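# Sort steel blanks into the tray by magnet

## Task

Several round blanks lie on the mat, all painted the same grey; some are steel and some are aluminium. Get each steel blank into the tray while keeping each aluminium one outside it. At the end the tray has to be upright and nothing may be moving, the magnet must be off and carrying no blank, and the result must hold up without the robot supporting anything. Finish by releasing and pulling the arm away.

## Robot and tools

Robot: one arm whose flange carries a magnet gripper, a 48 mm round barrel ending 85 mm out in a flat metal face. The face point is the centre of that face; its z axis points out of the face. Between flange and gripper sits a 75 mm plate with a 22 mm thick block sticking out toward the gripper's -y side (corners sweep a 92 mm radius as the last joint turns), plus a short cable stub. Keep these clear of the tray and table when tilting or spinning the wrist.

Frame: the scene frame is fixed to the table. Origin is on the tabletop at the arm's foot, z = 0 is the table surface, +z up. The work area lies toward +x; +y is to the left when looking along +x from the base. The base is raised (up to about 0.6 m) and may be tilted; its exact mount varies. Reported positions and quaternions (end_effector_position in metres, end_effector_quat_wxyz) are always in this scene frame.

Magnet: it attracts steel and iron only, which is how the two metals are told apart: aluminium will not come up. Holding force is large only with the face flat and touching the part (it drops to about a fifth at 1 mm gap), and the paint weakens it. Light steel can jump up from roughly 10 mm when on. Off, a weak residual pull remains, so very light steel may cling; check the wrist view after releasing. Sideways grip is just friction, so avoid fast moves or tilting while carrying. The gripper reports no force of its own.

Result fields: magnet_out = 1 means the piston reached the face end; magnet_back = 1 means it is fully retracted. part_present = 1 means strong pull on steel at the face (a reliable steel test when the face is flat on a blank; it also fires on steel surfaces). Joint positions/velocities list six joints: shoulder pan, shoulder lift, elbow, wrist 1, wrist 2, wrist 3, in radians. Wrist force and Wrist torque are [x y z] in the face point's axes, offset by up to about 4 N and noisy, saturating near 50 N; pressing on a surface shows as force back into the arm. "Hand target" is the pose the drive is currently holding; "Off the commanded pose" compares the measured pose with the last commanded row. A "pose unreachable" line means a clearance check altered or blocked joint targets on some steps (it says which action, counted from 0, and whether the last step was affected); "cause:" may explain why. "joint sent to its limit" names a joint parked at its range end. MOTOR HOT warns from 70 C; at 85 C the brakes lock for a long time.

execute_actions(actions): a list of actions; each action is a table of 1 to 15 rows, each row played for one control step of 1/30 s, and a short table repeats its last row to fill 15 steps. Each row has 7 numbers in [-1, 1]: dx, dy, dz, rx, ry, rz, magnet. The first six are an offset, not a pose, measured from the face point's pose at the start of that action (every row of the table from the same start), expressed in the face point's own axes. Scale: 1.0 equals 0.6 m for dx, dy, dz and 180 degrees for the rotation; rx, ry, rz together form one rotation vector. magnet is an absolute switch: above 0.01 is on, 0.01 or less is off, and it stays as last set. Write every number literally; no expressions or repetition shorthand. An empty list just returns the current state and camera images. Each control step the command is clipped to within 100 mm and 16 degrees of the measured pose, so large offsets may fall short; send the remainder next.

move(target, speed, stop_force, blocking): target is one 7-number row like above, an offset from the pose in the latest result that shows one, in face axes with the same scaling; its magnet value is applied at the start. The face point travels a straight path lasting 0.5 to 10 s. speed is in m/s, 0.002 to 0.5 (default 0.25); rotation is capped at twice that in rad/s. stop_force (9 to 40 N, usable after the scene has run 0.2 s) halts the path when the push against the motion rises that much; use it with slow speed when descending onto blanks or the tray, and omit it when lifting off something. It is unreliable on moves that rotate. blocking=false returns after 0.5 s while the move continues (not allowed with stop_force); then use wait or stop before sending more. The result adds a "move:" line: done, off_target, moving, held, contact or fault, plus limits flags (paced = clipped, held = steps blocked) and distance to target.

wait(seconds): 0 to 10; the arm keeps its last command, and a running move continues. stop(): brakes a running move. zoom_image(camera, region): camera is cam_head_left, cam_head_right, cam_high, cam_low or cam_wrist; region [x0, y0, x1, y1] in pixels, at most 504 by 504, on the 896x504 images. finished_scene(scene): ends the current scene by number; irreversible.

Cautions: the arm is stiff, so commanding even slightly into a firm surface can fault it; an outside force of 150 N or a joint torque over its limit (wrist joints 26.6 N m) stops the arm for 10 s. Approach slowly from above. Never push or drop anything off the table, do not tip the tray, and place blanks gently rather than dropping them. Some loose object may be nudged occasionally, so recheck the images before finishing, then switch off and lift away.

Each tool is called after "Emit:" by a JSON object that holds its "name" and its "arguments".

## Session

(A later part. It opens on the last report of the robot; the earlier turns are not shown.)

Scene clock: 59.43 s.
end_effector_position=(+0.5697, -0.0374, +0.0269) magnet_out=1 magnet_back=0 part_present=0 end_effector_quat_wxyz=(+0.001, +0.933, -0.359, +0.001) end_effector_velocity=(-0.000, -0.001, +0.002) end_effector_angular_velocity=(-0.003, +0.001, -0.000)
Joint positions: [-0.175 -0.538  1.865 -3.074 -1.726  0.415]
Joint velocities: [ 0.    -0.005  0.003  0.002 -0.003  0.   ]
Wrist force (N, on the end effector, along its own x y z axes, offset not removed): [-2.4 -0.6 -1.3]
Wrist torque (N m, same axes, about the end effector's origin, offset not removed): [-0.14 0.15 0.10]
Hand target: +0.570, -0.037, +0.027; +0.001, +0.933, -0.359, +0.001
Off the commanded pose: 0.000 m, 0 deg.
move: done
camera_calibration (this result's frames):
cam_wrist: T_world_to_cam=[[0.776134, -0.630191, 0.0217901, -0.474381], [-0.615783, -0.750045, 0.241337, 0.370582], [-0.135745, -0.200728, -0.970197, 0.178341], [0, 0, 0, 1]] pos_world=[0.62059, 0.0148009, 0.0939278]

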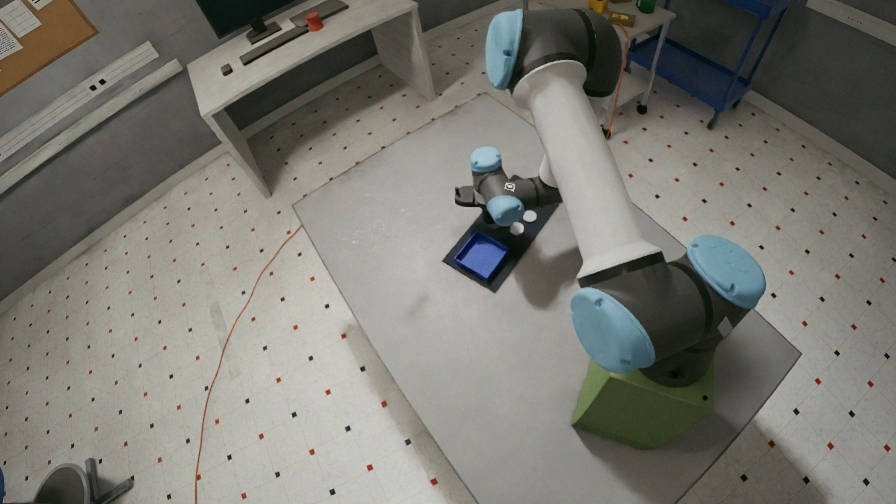

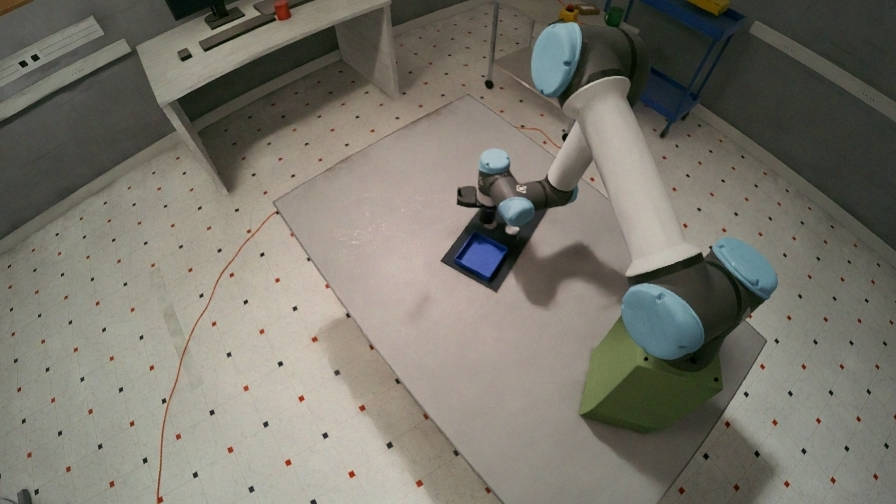

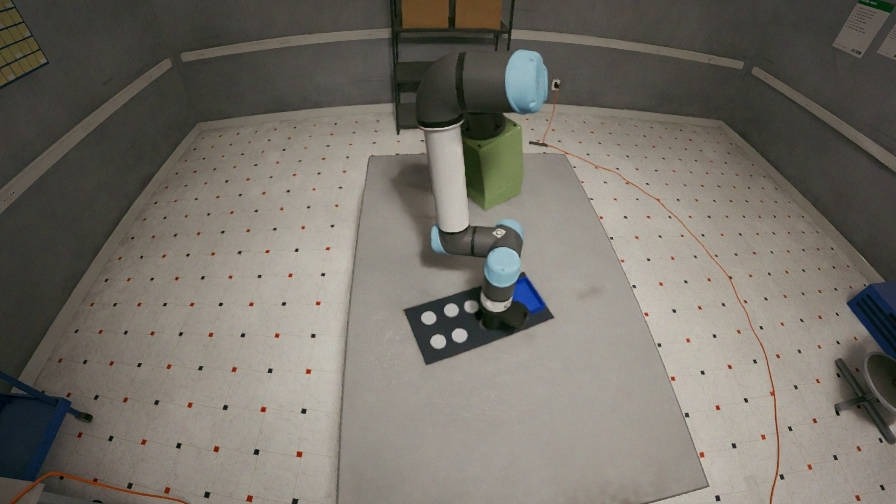

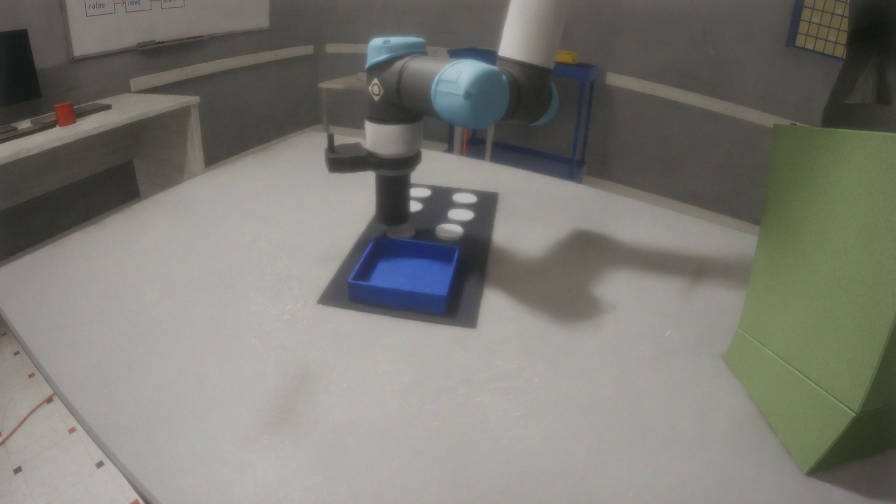

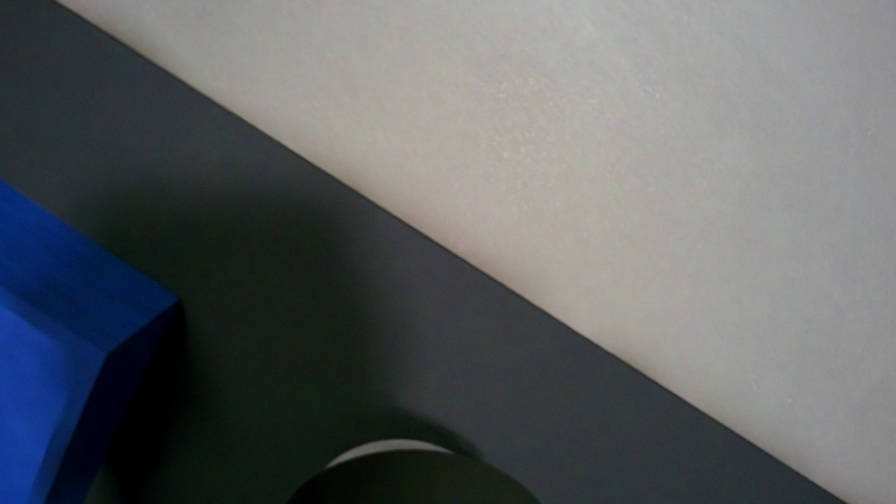

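Emit:
{"name": "move", "arguments": {"target": [-0.0367,0.123,0,0,0,0,0]}}

Emit:
{"name": "execute_actions", "arguments": {"actions": [[[0,0,0.012,0,0,0,0],[0,0,0.024,0,0,0,0]],[[0,0,0,0,0,0,1]],[[0,0,0,0,0,0,1]],[[0,0,-0.025,0,0,0,1]],[[0,0,0,0,0,0,1]]]}}

Scene clock: 68.90 s.
end_effector_position=(+0.5040, -0.0772, +0.0270) magnet_out=0 magnet_back=1 part_present=0 end_effector_quat_wxyz=(+0.001, +0.933, -0.359, +0.001) end_effector_velocity=(-0.002, -0.001, +0.000) end_effector_angular_velocity=(-0.001, +0.000, +0.000)
Joint positions: [-0.29  -0.561  2.037 -3.239 -1.705  0.301]
Joint velocities: [-0.003 -0.     0.004 -0.005 -0.001 -0.003]
Wrist force (N, on the end effector, along its own x y z axes, offset not removed): [-3.0 -0.3 0.3]
Wrist torque (N m, same axes, about the end effector's origin, offset not removed): [-0.09 0.27 0.14]
Hand target: +0.504, -0.077, +0.027; +0.001, +0.933, -0.359, +0.001
Off the commanded pose: 0.000 m, 0 deg.
move: done
camera_calibration (this result's frames):
cam_wrist: T_world_to_cam=[[0.776161, -0.630153, 0.0219322, -0.44849], [-0.615734, -0.74999, 0.241634, 0.300135], [-0.135817, -0.201051, -0.97012, 0.161513], [0, 0, 0, 1]] pos_world=[0.55484, -0.0250467, 0.0940003]

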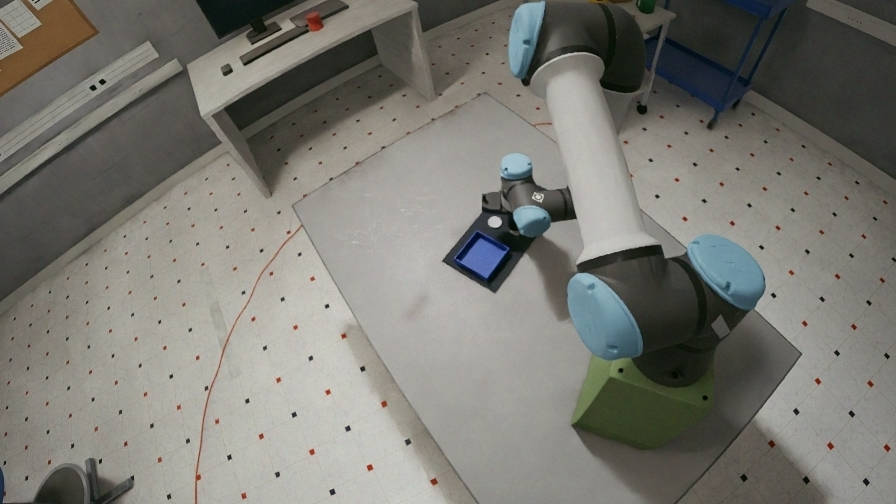

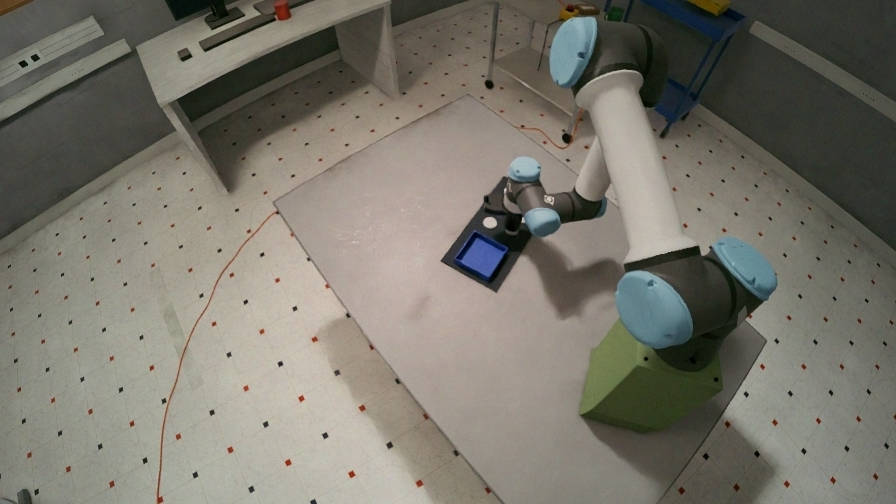

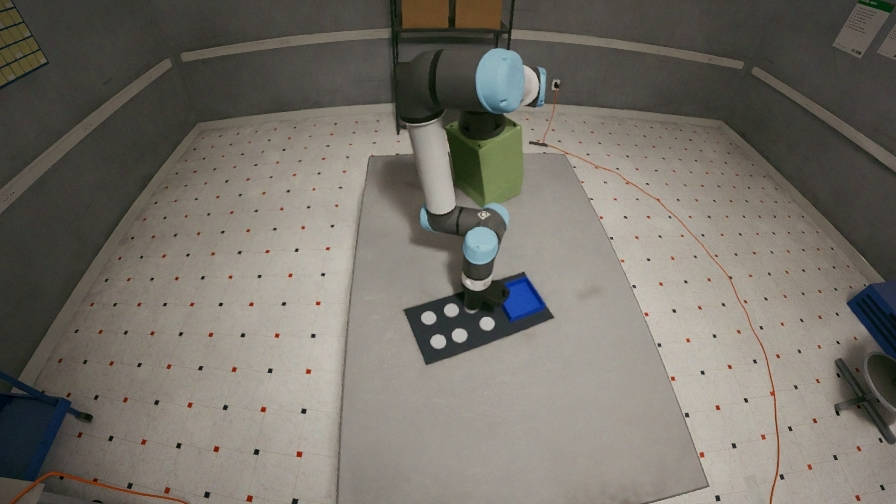

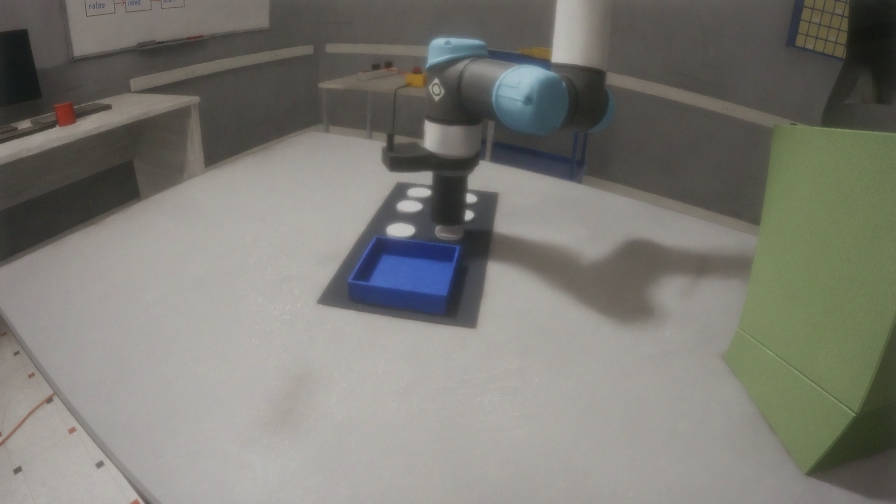

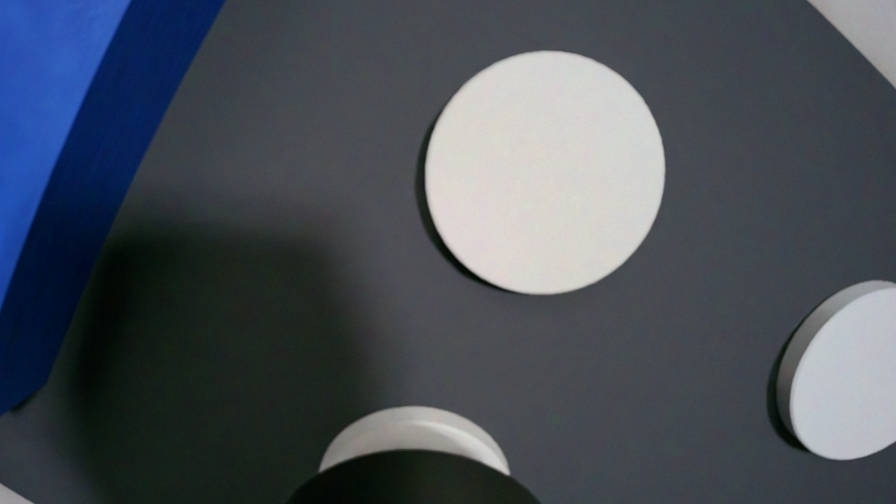

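Scene clock: 71.40 s.
end_effector_position=(+0.5040, -0.0773, +0.0277) magnet_out=1 magnet_back=0 part_present=0 end_effector_quat_wxyz=(+0.001, +0.933, -0.359, +0.001) end_effector_velocity=(-0.000, -0.001, -0.000) end_effector_angular_velocity=(-0.002, +0.001, -0.002)
Joint positions: [-0.29  -0.563  2.038 -3.238 -1.705  0.301]
Joint velocities: [-0.001  0.    -0.001 -0.    -0.002  0.   ]
Wrist force (N, on the end effector, along its own x y z axes, offset not removed): [-3.8 0.6 -0.9]
Wrist torque (N m, same axes, about the end effector's origin, offset not removed): [-0.01 0.32 0.12]
Hand target: +0.504, -0.077, +0.028; +0.001, +0.933, -0.359, +0.001
Off the commanded pose: 0.000 m, 0 deg.
Step readings (end_effector_position; steps 1 to 15: 1st action; 16 to 30: 2nd action; 31 to 45: 3rd action; 46 to 60: 4th action; 61 to 75: 5th action):
0: (+0.5040, -0.0772, +0.0270)
1: (+0.5039, -0.0773, +0.0270)
2: (+0.5039, -0.0773, +0.0265)
4: (+0.5039, -0.0774, +0.0216)
8: (+0.5038, -0.0773, +0.0150)
15: (+0.5040, -0.0773, +0.0128)
16: (+0.5040, -0.0773, +0.0128)
17: (+0.5040, -0.0773, +0.0127)
19: (+0.5040, -0.0773, +0.0127)
23: (+0.5040, -0.0773, +0.0127)
30: (+0.5040, -0.0773, +0.0128)
31: (+0.5040, -0.0773, +0.0128)
32: (+0.5040, -0.0773, +0.0128)
34: (+0.5040, -0.0773, +0.0128)
38: (+0.5040, -0.0773, +0.0128)
45: (+0.5040, -0.0773, +0.0128)
46: (+0.5040, -0.0773, +0.0128)
47: (+0.5038, -0.0772, +0.0138)
49: (+0.5039, -0.0772, +0.0197)
53: (+0.5040, -0.0773, +0.0257)
60: (+0.5040, -0.0773, +0.0276)
61: (+0.5040, -0.0773, +0.0277)
62: (+0.5040, -0.0773, +0.0277)
64: (+0.5040, -0.0773, +0.0277)
68: (+0.5040, -0.0773, +0.0277)
75: end_effector_position above
camera_calibration (this result's frames):
cam_wrist: T_world_to_cam=[[0.776139, -0.630177, 0.0220168, -0.448528], [-0.615776, -0.749962, 0.241615, 0.299994], [-0.135748, -0.201084, -0.970122, 0.162106], [0, 0, 0, 1]] pos_world=[0.554855, -0.0250711, 0.0946544]

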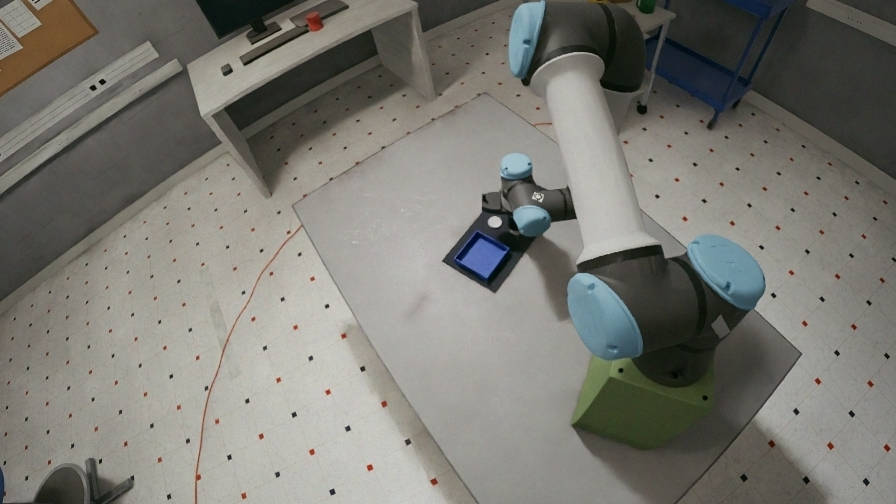

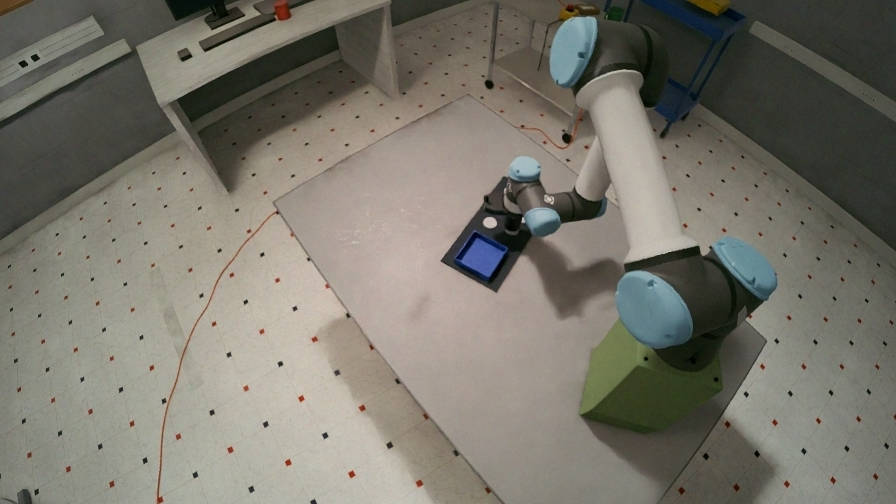

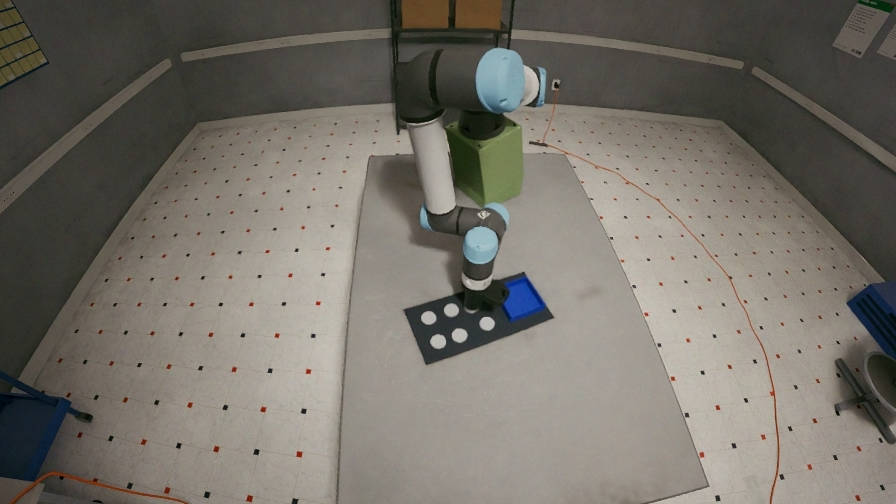

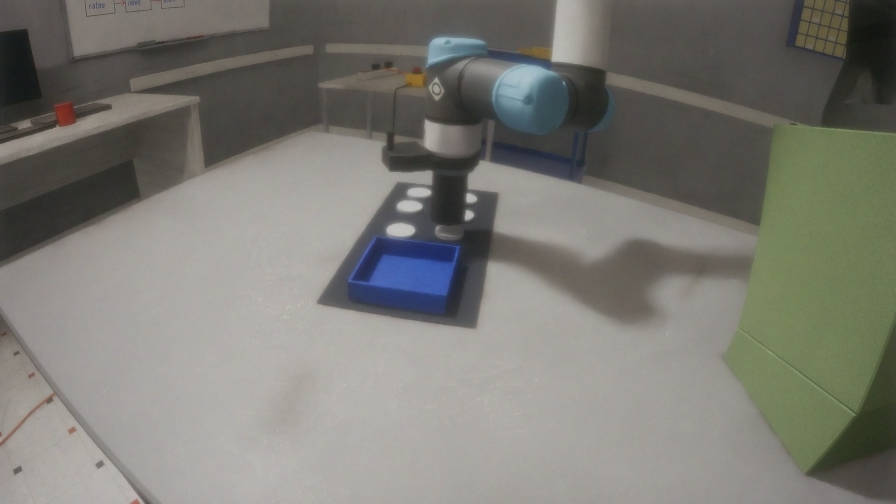

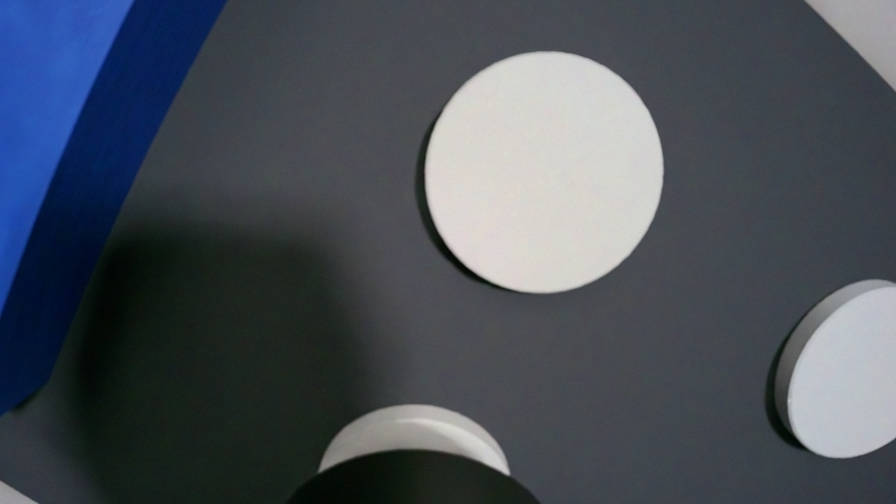

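Emit:
{"name": "execute_actions", "arguments": {"actions": [[[0.035,0.03,0,0,0,0,0],[0.035,0.03,0,0,0,0,0],[0.035,0.03,0,0,0,0,0],[0.071,0.061,0,0,0,0,0]],[[0,0,0,0,0,0,0]],[[0,0,0.013,0,0,0,0],[0,0,0.026,0,0,0,0]],[[0,0,0,0,0,0,1]],[[0,0,0,0,0,0,1]],[[0,0,-0.026,0,0,0,1]],[[0,0,0,0,0,0,1]]]}}

Scene clock: 81.07 s.
end_effector_position=(+0.5108, -0.1319, +0.0280) magnet_out=1 magnet_back=0 part_present=1 end_effector_quat_wxyz=(+0.001, +0.933, -0.359, +0.001) end_effector_velocity=(-0.000, -0.000, -0.000) end_effector_angular_velocity=(-0.001, +0.001, +0.001)
Joint positions: [-0.379 -0.585  2.001 -3.191 -1.688  0.213]
Joint velocities: [ 0.     0.001 -0.     0.    -0.002 -0.   ]
Wrist force (N, on the end effector, along its own x y z axes, offset not removed): [-2.8 0.4 1.3]
Wrist torque (N m, same axes, about the end effector's origin, offset not removed): [0.01 0.23 0.16]
Hand target: +0.511, -0.132, +0.028; +0.001, +0.933, -0.359, +0.001
Off the commanded pose: 0.000 m, 0 deg.
Step readings (end_effector_position; steps 1 to 15: 1st action; 16 to 30: 2nd action; 31 to 45: 3rd action; 46 to 60: 4th action; 61 to 75: 5th action; 76 to 90: 6th action; 91 to 105: 7th action):
0: (+0.5040, -0.0773, +0.0276)
1: (+0.5040, -0.0773, +0.0276)
2: (+0.5045, -0.0791, +0.0277)
4: (+0.5058, -0.0903, +0.0278)
8: (+0.5089, -0.1188, +0.0283)
15: (+0.5107, -0.1318, +0.0279)
16: (+0.5108, -0.1322, +0.0279)
17: (+0.5108, -0.1323, +0.0279)
19: (+0.5108, -0.1323, +0.0279)
23: (+0.5108, -0.1321, +0.0279)
30: (+0.5107, -0.1319, +0.0279)
31: (+0.5107, -0.1319, +0.0279)
32: (+0.5107, -0.1318, +0.0273)
34: (+0.5106, -0.1318, +0.0220)
38: (+0.5106, -0.1318, +0.0149)
45: (+0.5107, -0.1319, +0.0126)
46: (+0.5107, -0.1319, +0.0125)
47: (+0.5107, -0.1319, +0.0125)
49: (+0.5107, -0.1319, +0.0125)
53: (+0.5107, -0.1319, +0.0125)
60: (+0.5108, -0.1320, +0.0125)
61: (+0.5108, -0.1320, +0.0125)
62: (+0.5108, -0.1320, +0.0125)
64: (+0.5108, -0.1320, +0.0125)
68: (+0.5108, -0.1320, +0.0125)
75: (+0.5108, -0.1320, +0.0125)
76: (+0.5108, -0.1320, +0.0125)
77: (+0.5105, -0.1318, +0.0135)
79: (+0.5106, -0.1319, +0.0197)
83: (+0.5107, -0.1319, +0.0259)
90: (+0.5108, -0.1319, +0.0279)
91: (+0.5108, -0.1319, +0.0280)
92: (+0.5108, -0.1319, +0.0280)
94: (+0.5108, -0.1319, +0.0280)
98: (+0.5108, -0.1319, +0.0280)
105: end_effector_position above
camera_calibration (this result's frames):
cam_wrist: T_world_to_cam=[[0.776002, -0.630324, 0.0226151, -0.488188], [-0.615997, -0.749685, 0.24191, 0.263227], [-0.135527, -0.201653, -0.970035, 0.152165], [0, 0, 0, 1]] pos_world=[0.561604, -0.0796952, 0.0949689]

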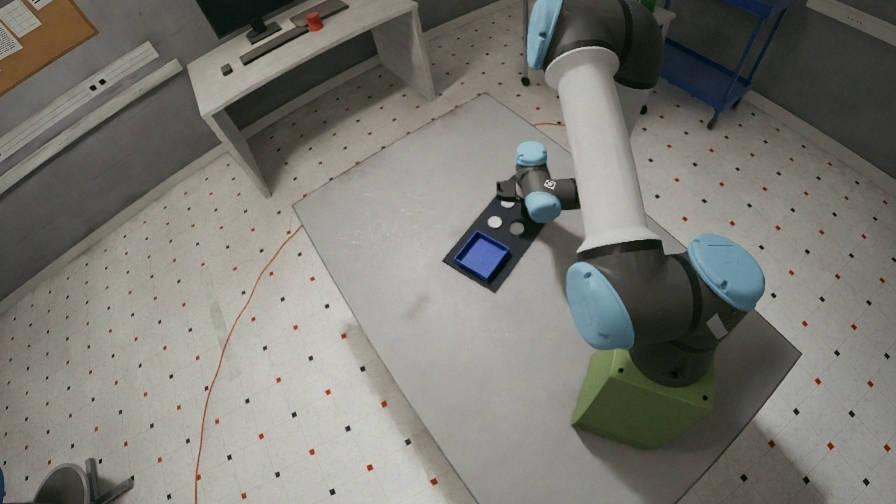

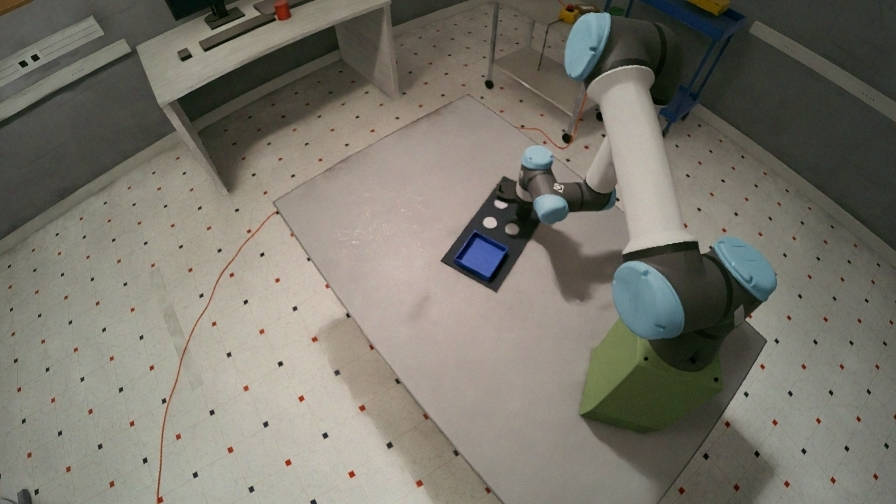

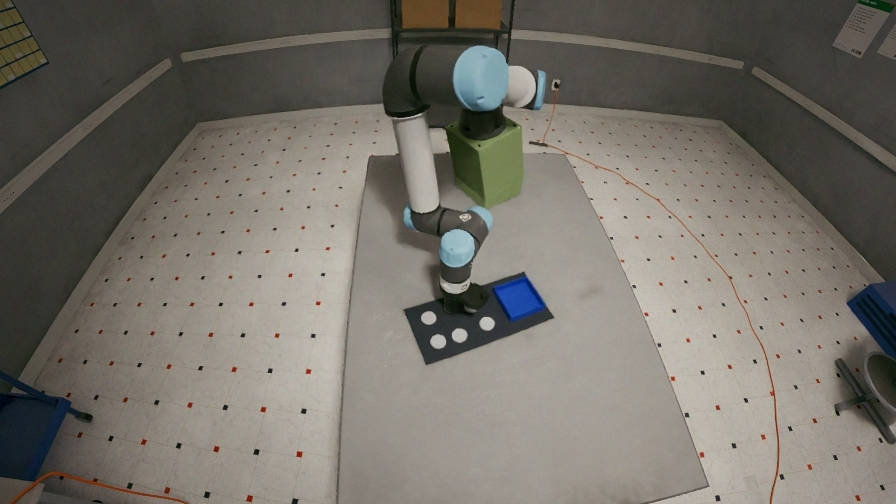

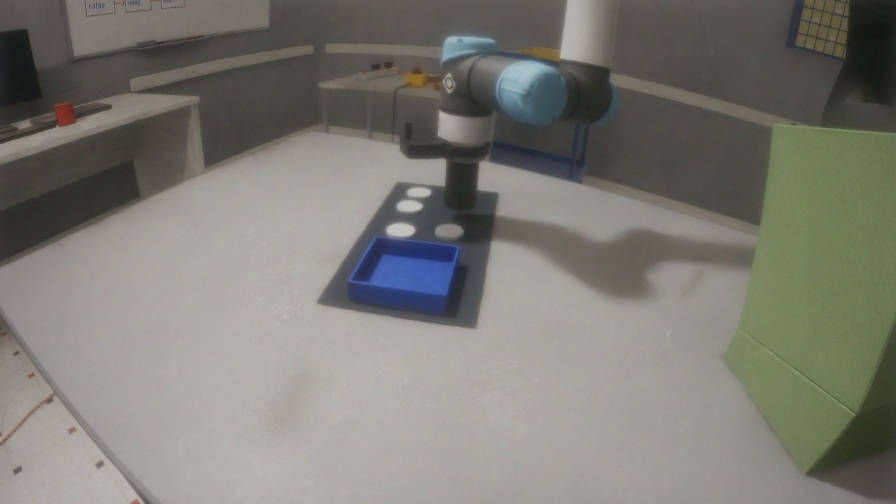

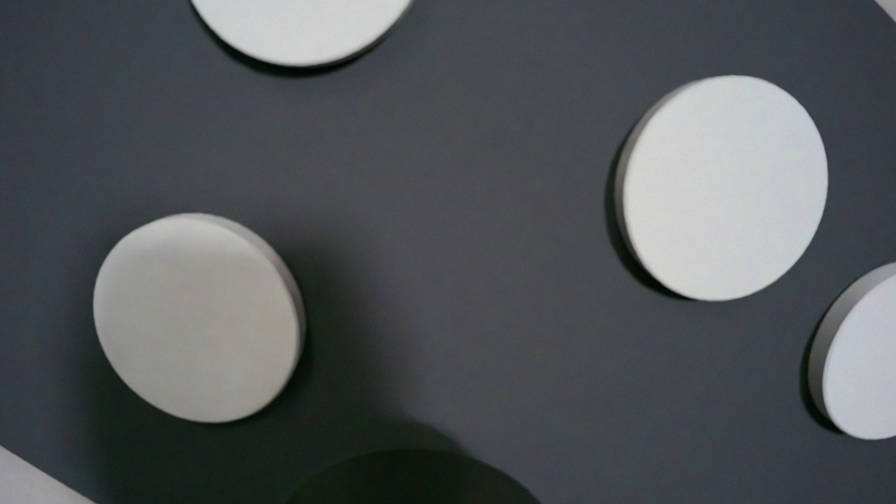

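Emit:
{"name": "move", "arguments": {"target": [0,0,-0.06,0,0,0,1]}}

Emit:
{"name": "move", "arguments": {"target": [-0.218,-0.218,0,0,0,0,1]}}

Scene clock: 89.43 s.
end_effector_position=(+0.5108, -0.1318, +0.0638) magnet_out=1 magnet_back=0 part_present=1 end_effector_quat_wxyz=(+0.001, +0.933, -0.359, +0.001) end_effector_velocity=(+0.000, -0.000, +0.002) end_effector_angular_velocity=(-0.000, -0.001, -0.000)
Joint positions: [-0.371 -0.678  2.049 -3.146 -1.689  0.221]
Joint velocities: [ 0.001 -0.006  0.002  0.003  0.     0.001]
Wrist force (N, on the end effector, along its own x y z axes, offset not removed): [-2.7 0.8 -0.1]
Wrist torque (N m, same axes, about the end effector's origin, offset not removed): [0.06 0.24 0.12]
Hand target: +0.511, -0.132, +0.064; +0.001, +0.933, -0.359, +0.001
Off the commanded pose: 0.000 m, 0 deg.
move: done
camera_calibration (this result's frames):
cam_wrist: T_world_to_cam=[[0.776, -0.630328, 0.0225964, -0.488912], [-0.615999, -0.749688, 0.241894, 0.25466], [-0.135532, -0.201629, -0.97004, 0.186937], [0, 0, 0, 1]] pos_world=[0.561602, -0.0795672, 0.130783]

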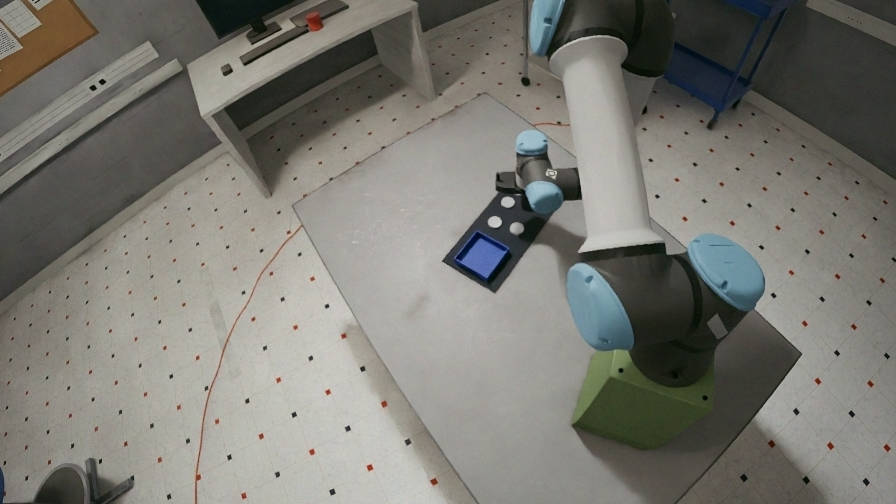

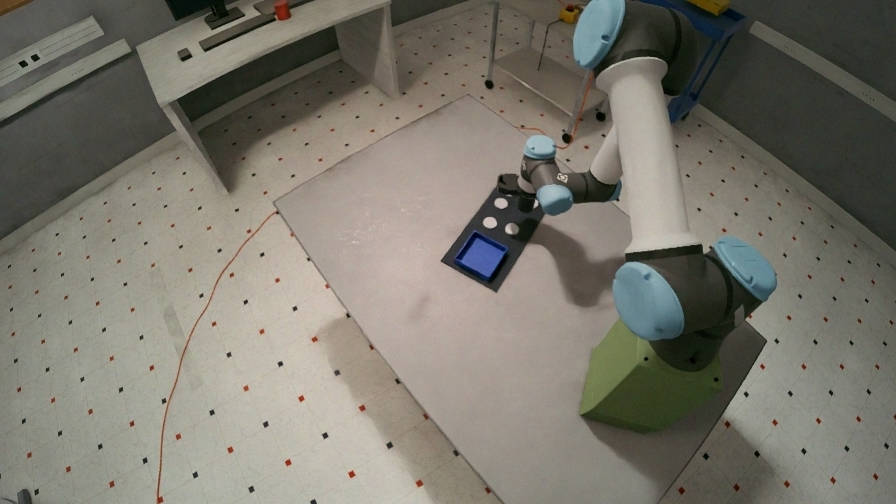

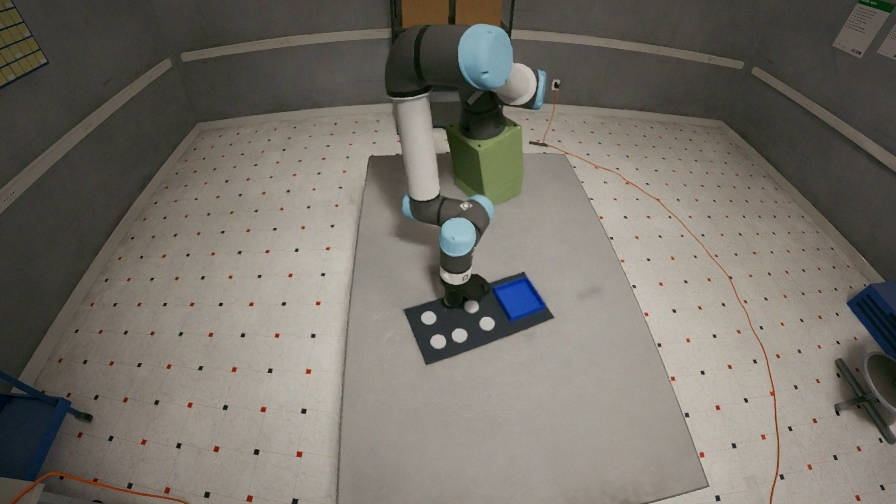

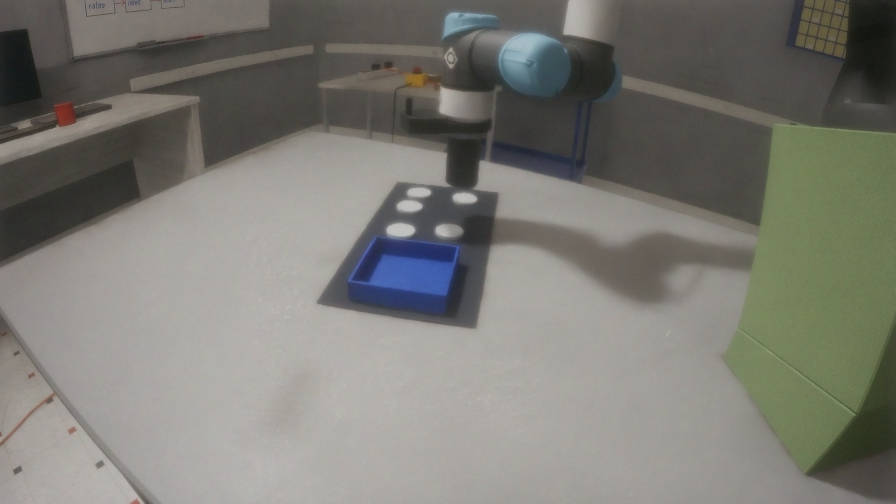

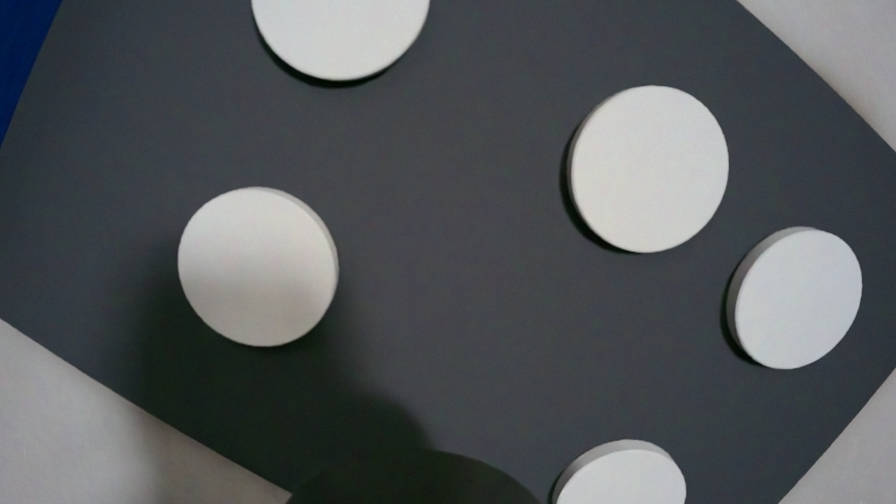

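Scene clock: 90.77 s.
end_effector_position=(+0.5017, +0.0530, +0.0633) magnet_out=1 magnet_back=0 part_present=1 end_effector_quat_wxyz=(+0.001, +0.933, -0.359, +0.001) end_effector_velocity=(-0.000, +0.002, -0.000) end_effector_angular_velocity=(+0.000, +0.001, +0.000)
Joint positions: [-0.029 -0.599  2.076 -3.2   -1.749  0.561]
Joint velocities: [ 0.005  0.001 -0.001  0.002 -0.001  0.005]
Wrist force (N, on the end effector, along its own x y z axes, offset not removed): [-2.8 -0.2 0.2]
Wrist torque (N m, same axes, about the end effector's origin, offset not removed): [0.00 0.18 0.12]
Hand target: +0.502, +0.053, +0.063; +0.001, +0.933, -0.359, +0.001
Off the commanded pose: 0.000 m, 0 deg.
move: done
camera_calibration (this result's frames):
cam_wrist: T_world_to_cam=[[0.77592, -0.630446, 0.02202, -0.365362], [-0.6161, -0.74984, 0.241166, 0.387853], [-0.135531, -0.200692, -0.970234, 0.222452], [0, 0, 0, 1]] pos_world=[0.552598, 0.105131, 0.130339]

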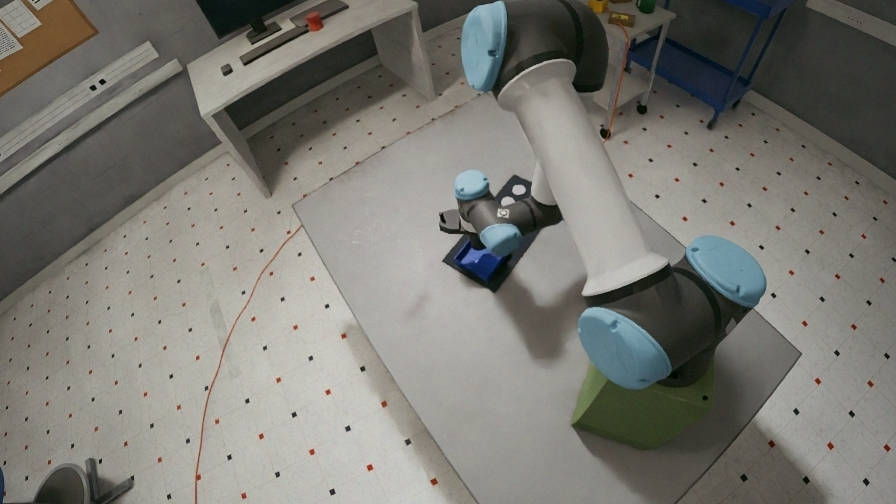

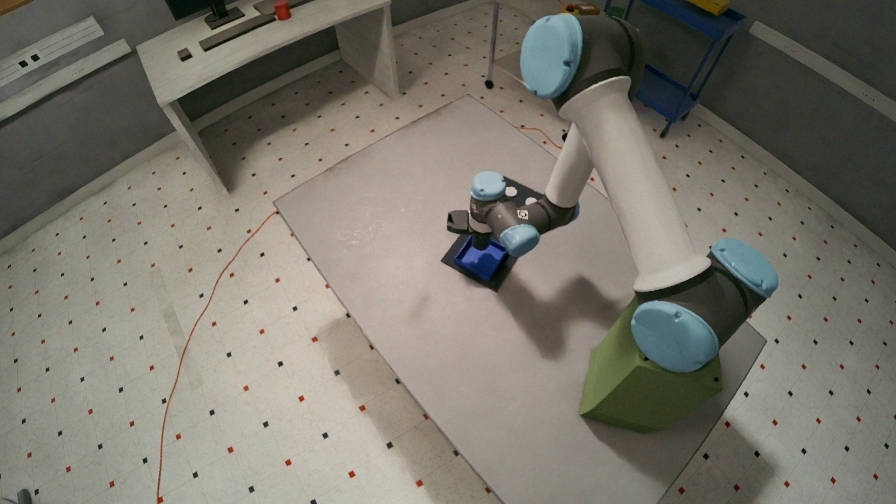

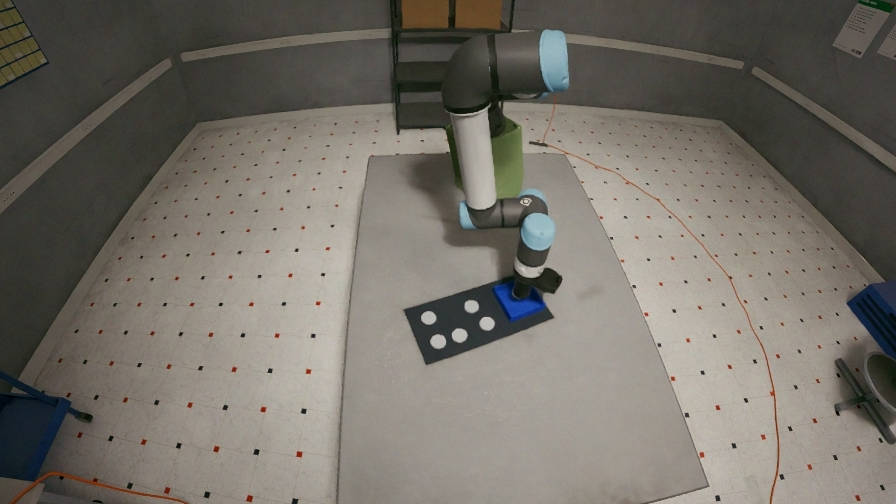

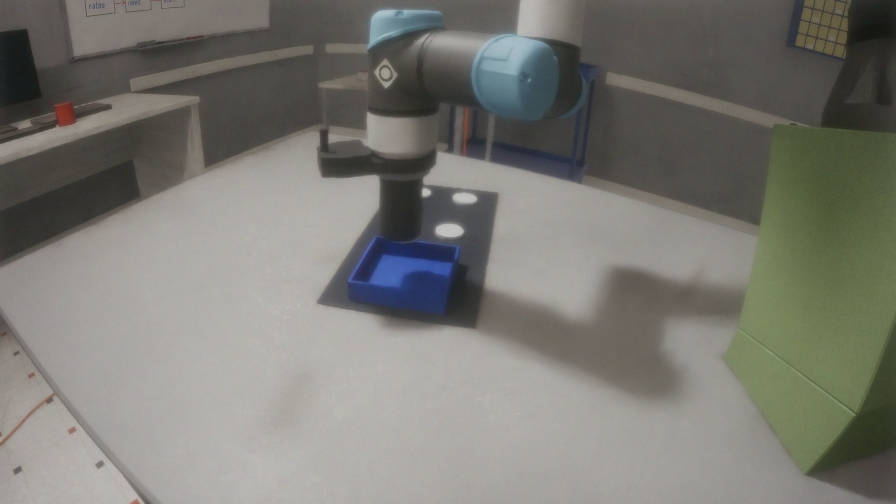

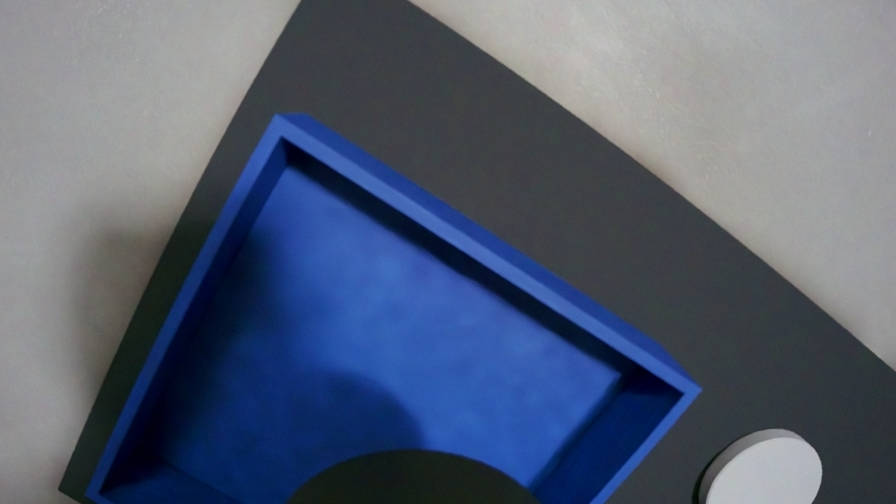

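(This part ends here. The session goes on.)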